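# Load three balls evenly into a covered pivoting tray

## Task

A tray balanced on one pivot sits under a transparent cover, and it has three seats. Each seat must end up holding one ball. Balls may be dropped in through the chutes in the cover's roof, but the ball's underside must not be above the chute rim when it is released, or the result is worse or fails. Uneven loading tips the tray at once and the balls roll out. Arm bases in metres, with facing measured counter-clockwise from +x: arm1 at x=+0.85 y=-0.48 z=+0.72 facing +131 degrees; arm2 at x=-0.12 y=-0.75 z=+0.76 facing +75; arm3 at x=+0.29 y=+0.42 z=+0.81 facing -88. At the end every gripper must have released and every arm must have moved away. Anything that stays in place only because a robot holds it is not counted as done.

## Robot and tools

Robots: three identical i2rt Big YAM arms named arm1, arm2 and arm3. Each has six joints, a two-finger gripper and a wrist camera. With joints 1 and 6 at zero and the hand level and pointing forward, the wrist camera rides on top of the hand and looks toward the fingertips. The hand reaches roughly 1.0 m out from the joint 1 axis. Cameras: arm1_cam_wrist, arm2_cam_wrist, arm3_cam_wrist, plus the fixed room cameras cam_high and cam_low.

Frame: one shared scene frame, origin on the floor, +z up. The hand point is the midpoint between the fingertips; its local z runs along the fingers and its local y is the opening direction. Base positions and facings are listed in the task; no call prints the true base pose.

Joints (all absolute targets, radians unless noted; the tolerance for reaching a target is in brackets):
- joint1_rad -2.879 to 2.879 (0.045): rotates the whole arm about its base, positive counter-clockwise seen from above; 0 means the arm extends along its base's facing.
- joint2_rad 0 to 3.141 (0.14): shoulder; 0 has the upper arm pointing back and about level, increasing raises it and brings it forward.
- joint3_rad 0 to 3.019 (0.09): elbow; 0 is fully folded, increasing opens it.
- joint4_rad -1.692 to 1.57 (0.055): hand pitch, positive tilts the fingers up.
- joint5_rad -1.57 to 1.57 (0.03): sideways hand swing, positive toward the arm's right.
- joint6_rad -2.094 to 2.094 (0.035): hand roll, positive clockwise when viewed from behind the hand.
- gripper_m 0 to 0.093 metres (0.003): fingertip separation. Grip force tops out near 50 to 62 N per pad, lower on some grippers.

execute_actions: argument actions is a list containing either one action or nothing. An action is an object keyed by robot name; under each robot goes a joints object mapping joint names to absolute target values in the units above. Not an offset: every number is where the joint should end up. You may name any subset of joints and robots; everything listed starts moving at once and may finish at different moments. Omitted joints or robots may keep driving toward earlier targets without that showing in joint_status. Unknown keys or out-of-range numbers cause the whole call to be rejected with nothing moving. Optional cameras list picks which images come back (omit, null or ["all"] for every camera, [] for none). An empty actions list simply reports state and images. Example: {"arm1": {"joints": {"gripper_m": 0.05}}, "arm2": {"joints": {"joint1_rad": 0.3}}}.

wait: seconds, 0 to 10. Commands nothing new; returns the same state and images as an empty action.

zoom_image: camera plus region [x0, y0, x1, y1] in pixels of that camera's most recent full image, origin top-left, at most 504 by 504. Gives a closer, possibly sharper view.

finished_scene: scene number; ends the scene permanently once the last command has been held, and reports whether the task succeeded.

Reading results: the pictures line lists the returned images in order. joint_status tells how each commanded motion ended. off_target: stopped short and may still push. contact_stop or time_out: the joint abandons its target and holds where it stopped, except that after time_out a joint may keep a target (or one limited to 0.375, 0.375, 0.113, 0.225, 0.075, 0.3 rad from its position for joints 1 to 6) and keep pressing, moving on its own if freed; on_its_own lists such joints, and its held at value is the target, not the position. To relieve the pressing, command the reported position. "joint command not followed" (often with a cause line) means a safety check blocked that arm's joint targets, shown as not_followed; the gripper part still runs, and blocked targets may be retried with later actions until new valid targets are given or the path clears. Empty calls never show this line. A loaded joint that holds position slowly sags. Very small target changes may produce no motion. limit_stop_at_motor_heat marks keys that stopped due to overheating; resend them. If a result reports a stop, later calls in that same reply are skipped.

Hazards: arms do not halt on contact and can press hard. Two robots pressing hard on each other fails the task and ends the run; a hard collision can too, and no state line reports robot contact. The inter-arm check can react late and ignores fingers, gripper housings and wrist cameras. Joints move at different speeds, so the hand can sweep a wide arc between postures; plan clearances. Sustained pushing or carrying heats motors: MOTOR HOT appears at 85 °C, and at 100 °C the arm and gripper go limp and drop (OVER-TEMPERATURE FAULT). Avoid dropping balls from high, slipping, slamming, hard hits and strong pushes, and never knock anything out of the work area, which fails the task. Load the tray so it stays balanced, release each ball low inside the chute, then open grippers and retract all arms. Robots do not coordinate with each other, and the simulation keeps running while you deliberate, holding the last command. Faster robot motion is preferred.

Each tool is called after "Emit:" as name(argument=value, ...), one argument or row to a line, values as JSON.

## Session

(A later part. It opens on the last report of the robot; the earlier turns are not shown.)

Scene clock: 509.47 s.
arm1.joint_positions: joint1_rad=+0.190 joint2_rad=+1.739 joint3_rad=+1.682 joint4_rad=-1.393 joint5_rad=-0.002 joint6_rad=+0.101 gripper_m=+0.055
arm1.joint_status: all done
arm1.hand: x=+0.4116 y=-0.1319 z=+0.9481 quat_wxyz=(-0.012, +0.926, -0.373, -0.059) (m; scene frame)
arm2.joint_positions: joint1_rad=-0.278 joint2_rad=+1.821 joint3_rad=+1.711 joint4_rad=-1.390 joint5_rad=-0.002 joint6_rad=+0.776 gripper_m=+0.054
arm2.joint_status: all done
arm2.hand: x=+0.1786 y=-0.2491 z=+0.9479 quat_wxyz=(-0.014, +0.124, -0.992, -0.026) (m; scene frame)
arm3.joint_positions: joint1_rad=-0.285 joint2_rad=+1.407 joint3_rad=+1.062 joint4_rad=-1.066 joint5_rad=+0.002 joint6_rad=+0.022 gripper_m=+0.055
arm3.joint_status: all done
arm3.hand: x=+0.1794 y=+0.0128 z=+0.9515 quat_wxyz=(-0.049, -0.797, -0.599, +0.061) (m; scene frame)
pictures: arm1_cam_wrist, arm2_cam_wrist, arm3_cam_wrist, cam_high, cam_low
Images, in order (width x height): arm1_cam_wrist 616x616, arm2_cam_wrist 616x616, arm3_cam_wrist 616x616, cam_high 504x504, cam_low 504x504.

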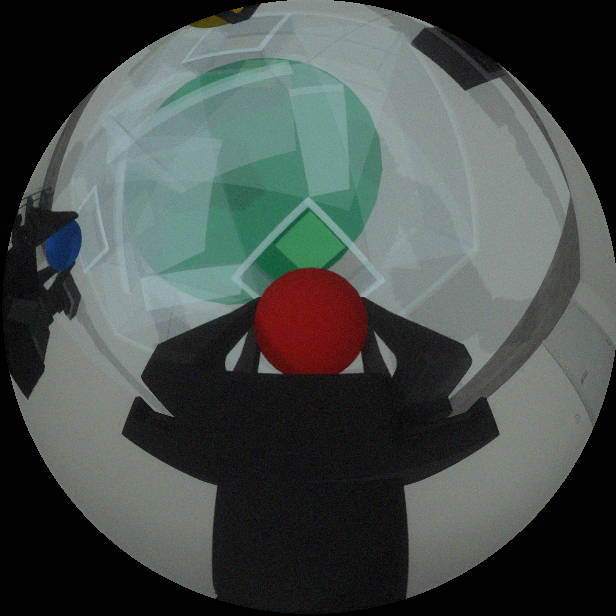

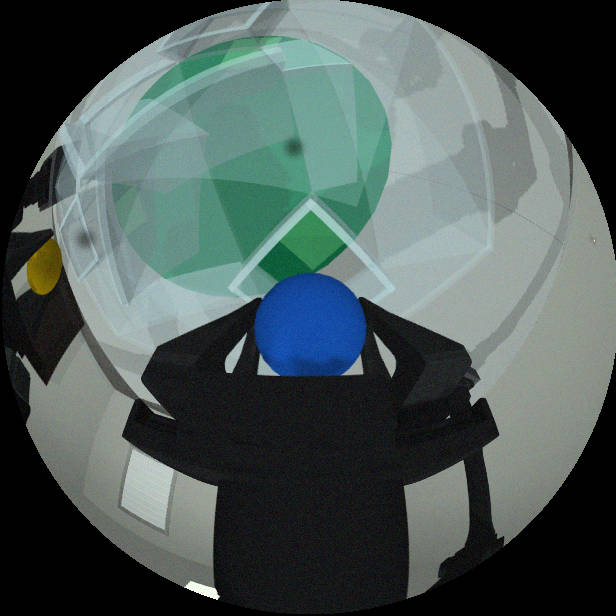

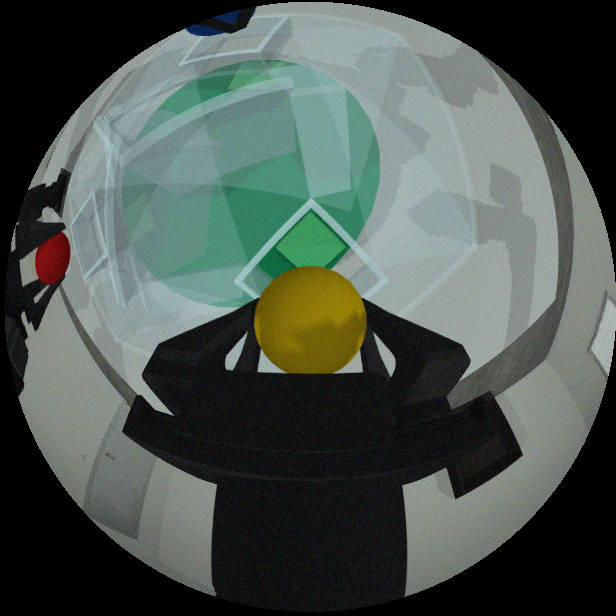

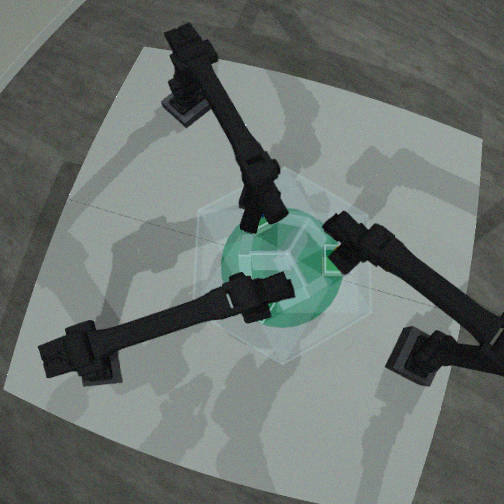

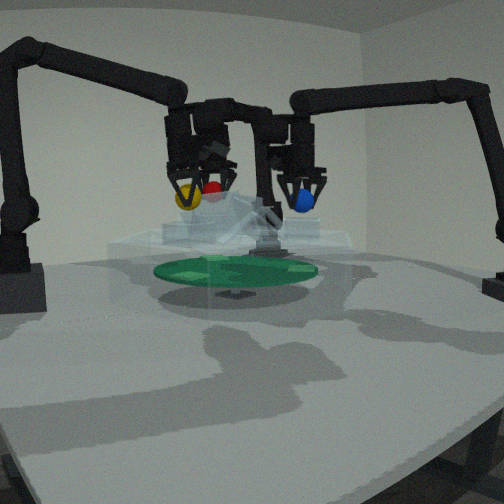

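Emit:
zoom_image(
  camera="arm1_cam_wrist",
  region=[210, 160, 410, 360],
)

Emit:
zoom_image(
  camera="arm2_cam_wrist",
  region=[210, 160, 410, 360],
)

Emit:
zoom_image(
  camera="arm3_cam_wrist",
  region=[210, 160, 410, 360],
)

Emit:
zoom_image(
  camera="cam_low",
  region=[150, 130, 350, 270],
)

Region (210, 160, 410, 360) of arm1_cam_wrist's 616x616 image, scaled by 2.520, with more detail than that image has.

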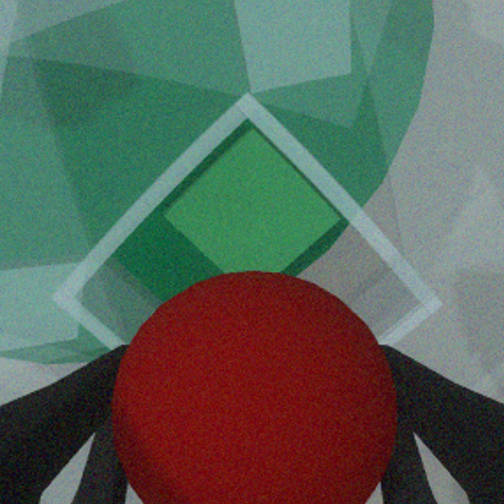

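Region (210, 160, 410, 360) of arm2_cam_wrist's 616x616 image, scaled by 2.520, with more detail than that image has.

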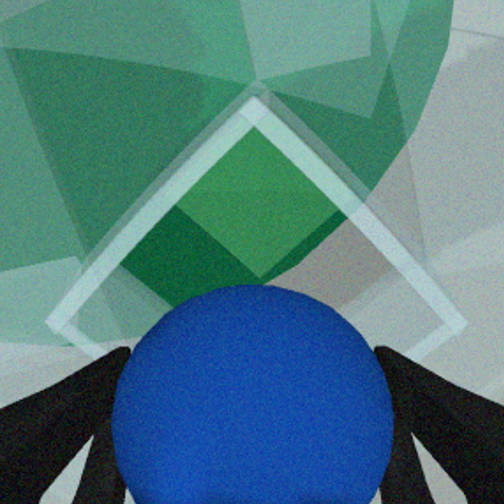

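Region (210, 160, 410, 360) of arm3_cam_wrist's 616x616 image, scaled by 2.520, with more detail than that image has.

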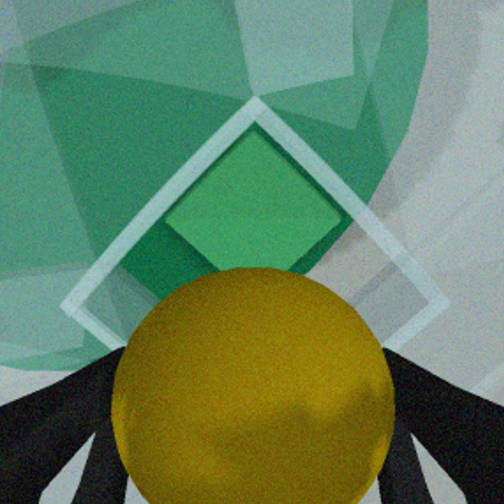

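Region (150, 130, 350, 270) of cam_low's 504x504 image, scaled by 2.520, with more detail than that image has; it fills the top 353 rows of this view, and the rest is white.

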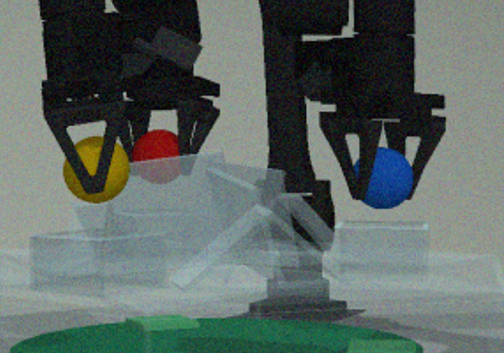

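Emit:
execute_actions(
  actions=[
    {"arm1":{"joints":{"joint2_rad":1.812,"joint4_rad":-1.412}},"arm2":{"joints":{"joint2_rad":1.868}},"arm3":{"joints":{"joint2_rad":1.51,"joint4_rad":-1.041}}},
  ],
)

Emit:
zoom_image(
  camera="cam_low",
  region=[150, 130, 350, 270],
)

Scene clock: 566.60 s.
arm1.joint_positions: joint1_rad=+0.190 joint2_rad=+1.829 joint3_rad=+1.682 joint4_rad=-1.402 joint5_rad=-0.002 joint6_rad=+0.101 gripper_m=+0.055
arm1.joint_status: all done
arm1.hand: x=+0.4080 y=-0.1295 z=+0.8990 quat_wxyz=(+0.002, +0.928, -0.373, -0.011) (m; scene frame)
arm2.joint_positions: joint1_rad=-0.278 joint2_rad=+1.862 joint3_rad=+1.711 joint4_rad=-1.390 joint5_rad=-0.002 joint6_rad=+0.776 gripper_m=+0.054
arm2.joint_status: all done
arm2.hand: x=+0.1794 y=-0.2475 z=+0.9249 quat_wxyz=(-0.002, +0.124, -0.992, -0.009) (m; scene frame)
arm3.joint_positions: joint1_rad=-0.285 joint2_rad=+1.525 joint3_rad=+1.062 joint4_rad=-1.052 joint5_rad=+0.002 joint6_rad=+0.022 gripper_m=+0.055
arm3.joint_status: all done
arm3.hand: x=+0.1790 y=+0.0107 z=+0.9038 quat_wxyz=(-0.017, -0.799, -0.601, +0.020) (m; scene frame)
pictures: arm1_cam_wrist, arm2_cam_wrist, arm3_cam_wrist, cam_high, cam_low
Images, in order (width x height): arm1_cam_wrist 616x616, arm2_cam_wrist 616x616, arm3_cam_wrist 616x616, cam_high 504x504, cam_low 504x504.

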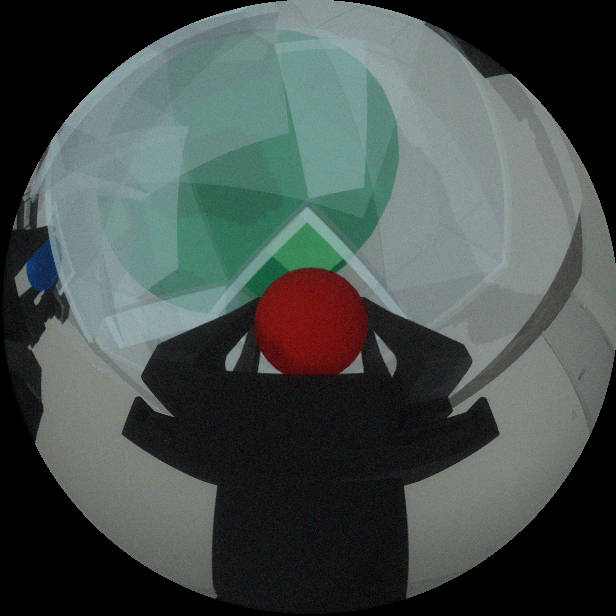

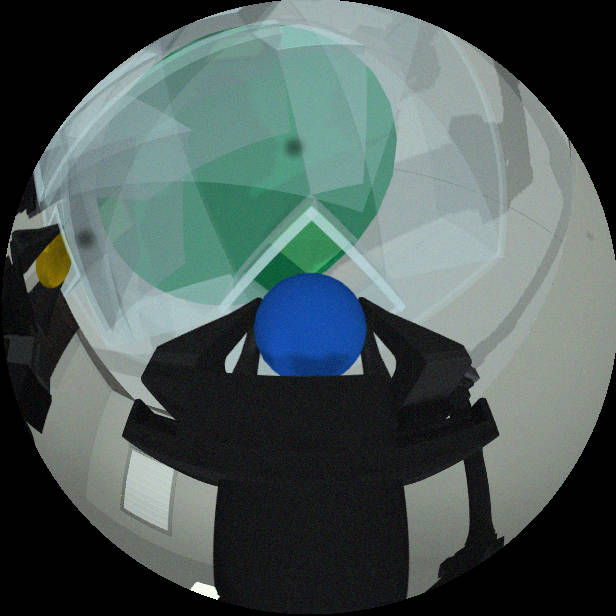

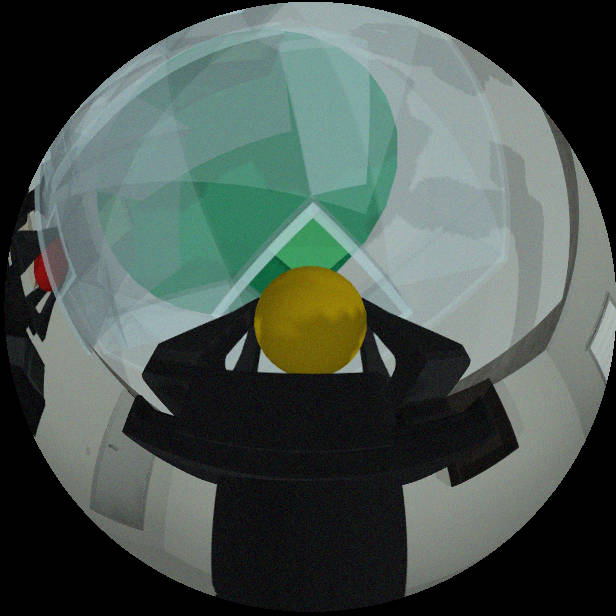

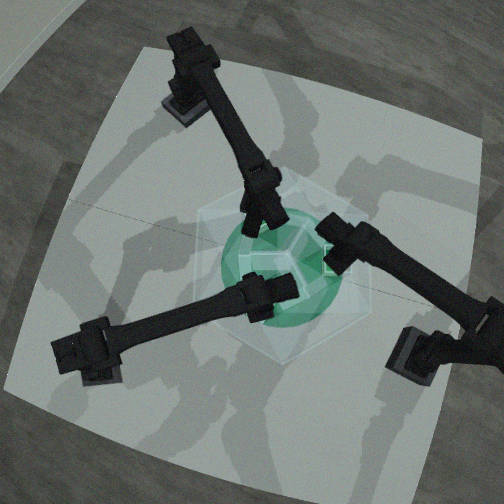

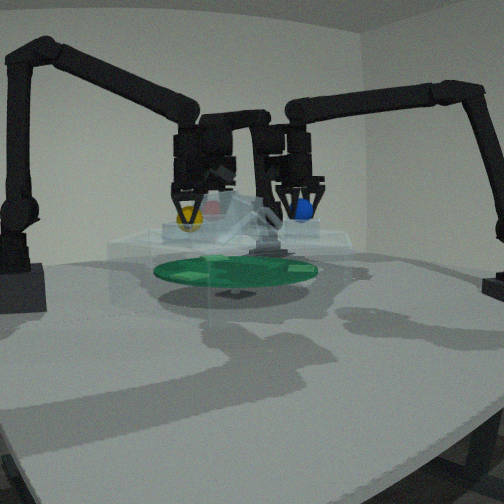

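Region (150, 130, 350, 270) of cam_low's 504x504 image, scaled by 2.520, with more detail than that image has; it fills the top 353 rows of this view, and the rest is white.

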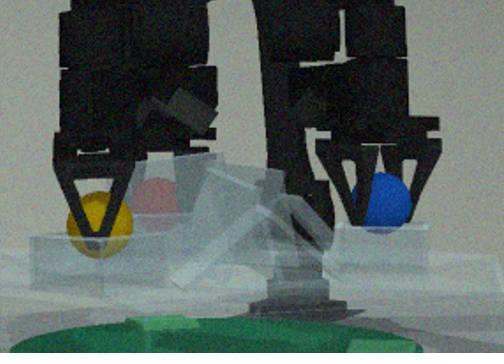

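Emit:
zoom_image(
  camera="cam_low",
  region=[272, 185, 332, 245],
)

Emit:
zoom_image(
  camera="arm2_cam_wrist",
  region=[200, 160, 420, 380],
)

Emit:
zoom_image(
  camera="arm1_cam_wrist",
  region=[200, 160, 420, 380],
)

Emit:
zoom_image(
  camera="arm3_cam_wrist",
  region=[200, 160, 420, 380],
)

Region (272, 185, 332, 245) of cam_low's 504x504 image, scaled by 8.400, with more detail than that image has.

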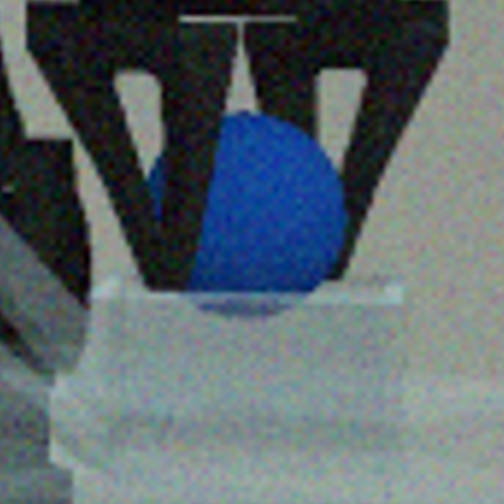

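Region (200, 160, 420, 380) of arm2_cam_wrist's 616x616 image, scaled by 2.291, with more detail than that image has.

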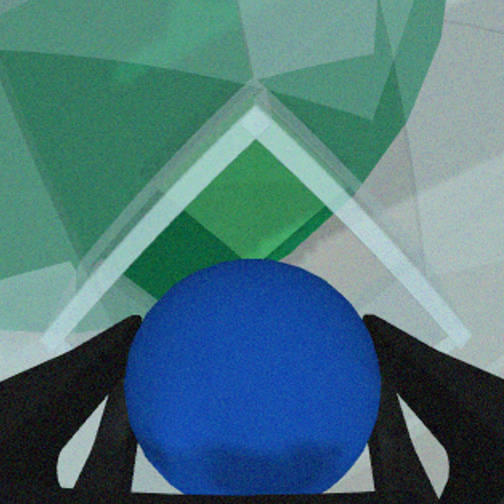

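Region (200, 160, 420, 380) of arm1_cam_wrist's 616x616 image, scaled by 2.291, with more detail than that image has.

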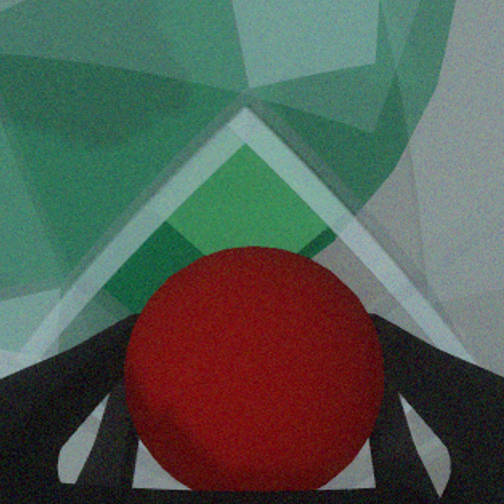

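Region (200, 160, 420, 380) of arm3_cam_wrist's 616x616 image, scaled by 2.291, with more detail than that image has.

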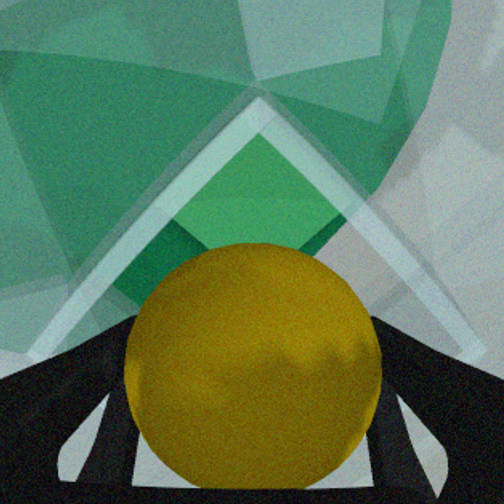

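Emit:
execute_actions(
  actions=[
    {"arm2":{"joints":{"joint2_rad":1.892}}},
  ],
  cameras=["arm2_cam_wrist","cam_low"],
)

Emit:
zoom_image(
  camera="cam_low",
  region=[150, 170, 350, 270],
)

Scene clock: 592.53 s.
arm1.joint_positions: joint1_rad=+0.190 joint2_rad=+1.829 joint3_rad=+1.682 joint4_rad=-1.402 joint5_rad=-0.002 joint6_rad=+0.101 gripper_m=+0.055
arm1.joint_status: not commanded
arm1.hand: x=+0.4080 y=-0.1295 z=+0.8990 quat_wxyz=(+0.002, +0.928, -0.373, -0.011) (m; scene frame)
arm2.joint_positions: joint1_rad=-0.278 joint2_rad=+1.879 joint3_rad=+1.711 joint4_rad=-1.390 joint5_rad=-0.002 joint6_rad=+0.776 gripper_m=+0.054
arm2.joint_status: all done
arm2.hand: x=+0.1796 y=-0.2470 z=+0.9157 quat_wxyz=(+0.004, +0.124, -0.992, -0.003) (m; scene frame)
arm3.joint_positions: joint1_rad=-0.285 joint2_rad=+1.525 joint3_rad=+1.062 joint4_rad=-1.052 joint5_rad=+0.002 joint6_rad=+0.022 gripper_m=+0.055
arm3.joint_status: not commanded
arm3.hand: x=+0.1790 y=+0.0107 z=+0.9038 quat_wxyz=(-0.017, -0.799, -0.601, +0.020) (m; scene frame)
pictures: arm2_cam_wrist, cam_low
Images, in order (width x height): arm2_cam_wrist 616x616, cam_low 504x504.

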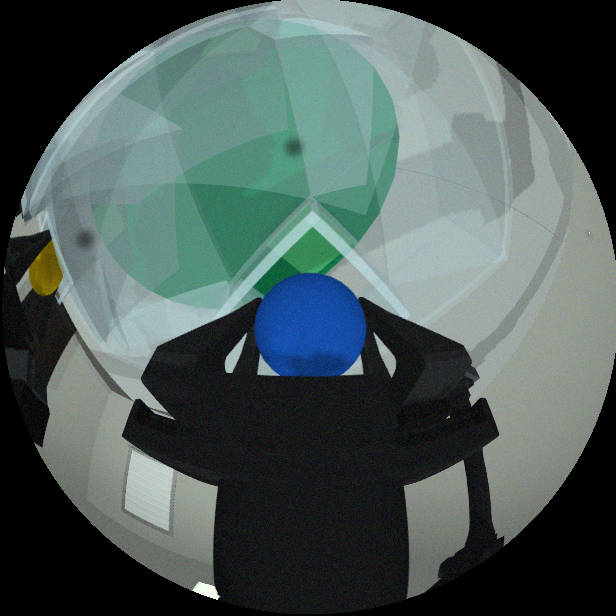

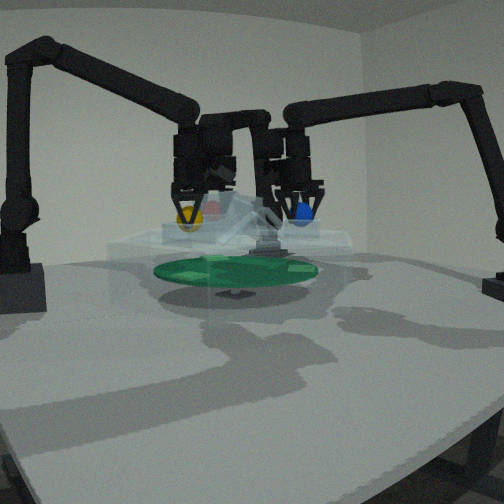

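Region (150, 170, 350, 270) of cam_low's 504x504 image, scaled by 2.520, with more detail than that image has.

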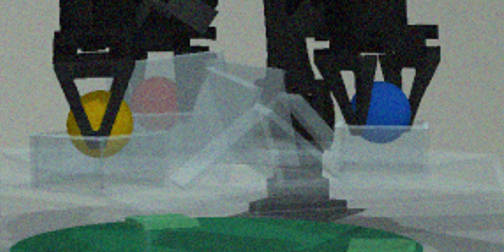

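All three balls now sit below their rims at about the same height, so I'm releasing them together.

Emit:
execute_actions(
  actions=[
    {"arm1":{"joints":{"gripper_m":0.067}},"arm2":{"joints":{"gripper_m":0.067}},"arm3":{"joints":{"gripper_m":0.067}}},
  ],
)

Scene clock: 596.60 s.
arm1.joint_positions: joint1_rad=+0.192 joint2_rad=+1.829 joint3_rad=+1.682 joint4_rad=-1.402 joint5_rad=-0.003 joint6_rad=+0.101 gripper_m=+0.067
arm1.joint_status: all done
arm1.hand: x=+0.4072 y=-0.1306 z=+0.8990 quat_wxyz=(+0.002, +0.928, -0.372, -0.011) (m; scene frame)
arm2.joint_positions: joint1_rad=-0.278 joint2_rad=+1.879 joint3_rad=+1.711 joint4_rad=-1.392 joint5_rad=-0.001 joint6_rad=+0.776 gripper_m=+0.067
arm2.joint_status: all done
arm2.hand: x=+0.1795 y=-0.2475 z=+0.9157 quat_wxyz=(+0.004, +0.124, -0.992, -0.002) (m; scene frame)
arm3.joint_positions: joint1_rad=-0.286 joint2_rad=+1.517 joint3_rad=+1.062 joint4_rad=-1.051 joint5_rad=+0.004 joint6_rad=+0.022 gripper_m=+0.067
arm3.joint_status: all done
arm3.hand: x=+0.1783 y=+0.0103 z=+0.9070 quat_wxyz=(-0.019, -0.799, -0.601, +0.024) (m; scene frame)
pictures: arm1_cam_wrist, arm2_cam_wrist, arm3_cam_wrist, cam_high, cam_low
Images, in order (width x height): arm1_cam_wrist 616x616, arm2_cam_wrist 616x616, arm3_cam_wrist 616x616, cam_high 504x504, cam_low 504x504.

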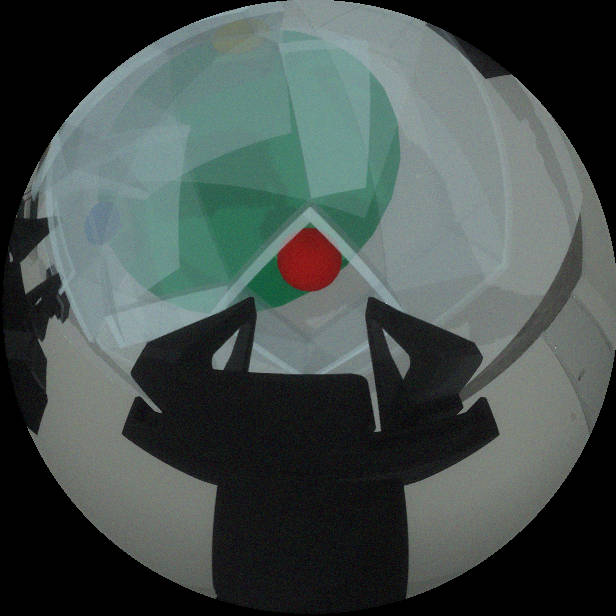

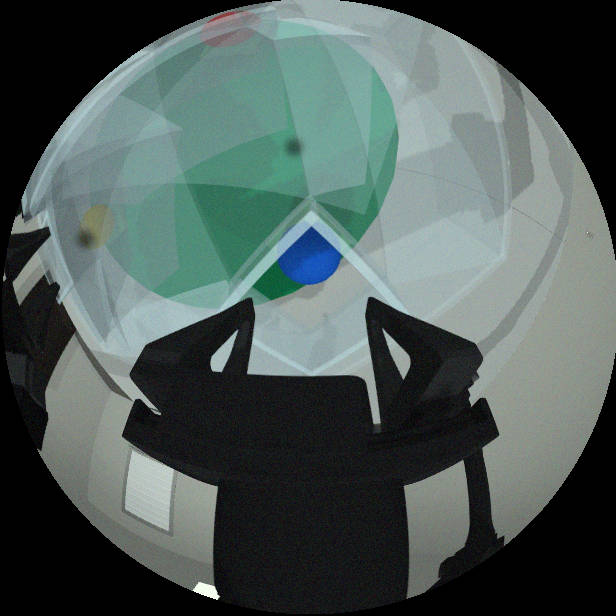

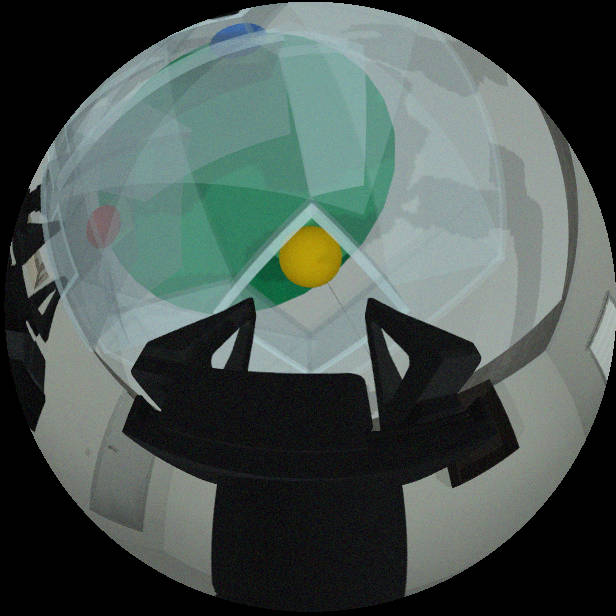

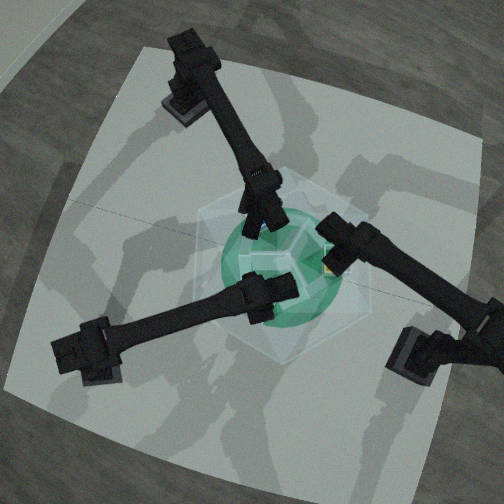

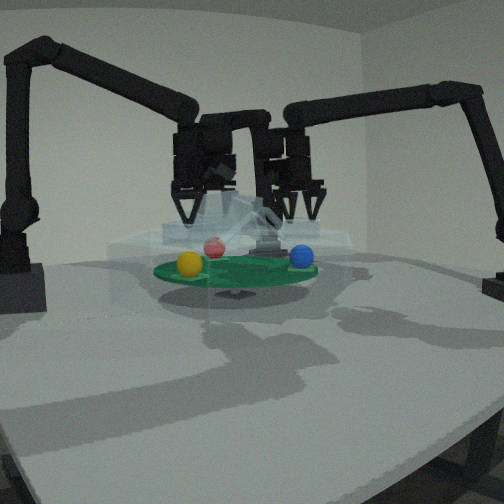

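All three balls are in their seats and the tray is level. Next I'm moving the arms clear.

Emit:
execute_actions(
  actions=[
    {"arm1":{"joints":{"joint2_rad":1.13,"gripper_m":0.058}},"arm2":{"joints":{"joint2_rad":1.18,"gripper_m":0.058}},"arm3":{"joints":{"joint2_rad":0.82,"gripper_m":0.058}}},
  ],
  cameras=["cam_high","cam_low"],
)

Scene clock: 601.03 s.
arm1.joint_positions: joint1_rad=+0.192 joint2_rad=+1.136 joint3_rad=+1.711 joint4_rad=-1.403 joint5_rad=-0.003 joint6_rad=+0.101 gripper_m=+0.058
arm1.joint_status: all done
arm1.hand: x=+0.5318 y=-0.2244 z=+1.2505 quat_wxyz=(-0.096, +0.865, -0.348, -0.350) (m; scene frame)
arm2.joint_positions: joint1_rad=-0.278 joint2_rad=+1.189 joint3_rad=+1.744 joint4_rad=-1.392 joint5_rad=-0.001 joint6_rad=+0.776 gripper_m=+0.058
arm2.joint_status: all done
arm2.hand: x=+0.1077 y=-0.3711 z=+1.2821 quat_wxyz=(-0.216, +0.115, -0.929, -0.279) (m; scene frame)
arm3.joint_positions: joint1_rad=-0.286 joint2_rad=+0.815 joint3_rad=+1.062 joint4_rad=-1.050 joint5_rad=+0.004 joint6_rad=+0.022 gripper_m=+0.058
arm3.joint_status: all done
arm3.hand: x=+0.1965 y=+0.0827 z=+1.1772 quat_wxyz=(-0.230, -0.743, -0.557, +0.293) (m; scene frame)
pictures: cam_high, cam_low
Images, in order (width x height): cam_high 504x504, cam_low 504x504.

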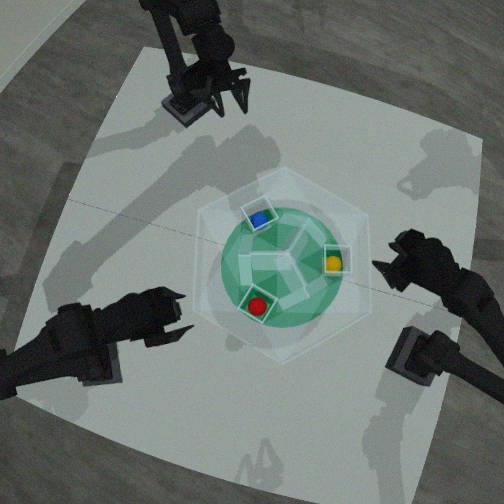

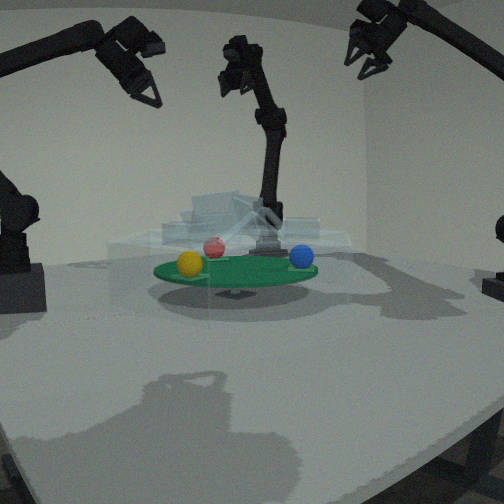

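Emit:
finished_scene(
  scene=2,
)

The scene is finished: the task was done.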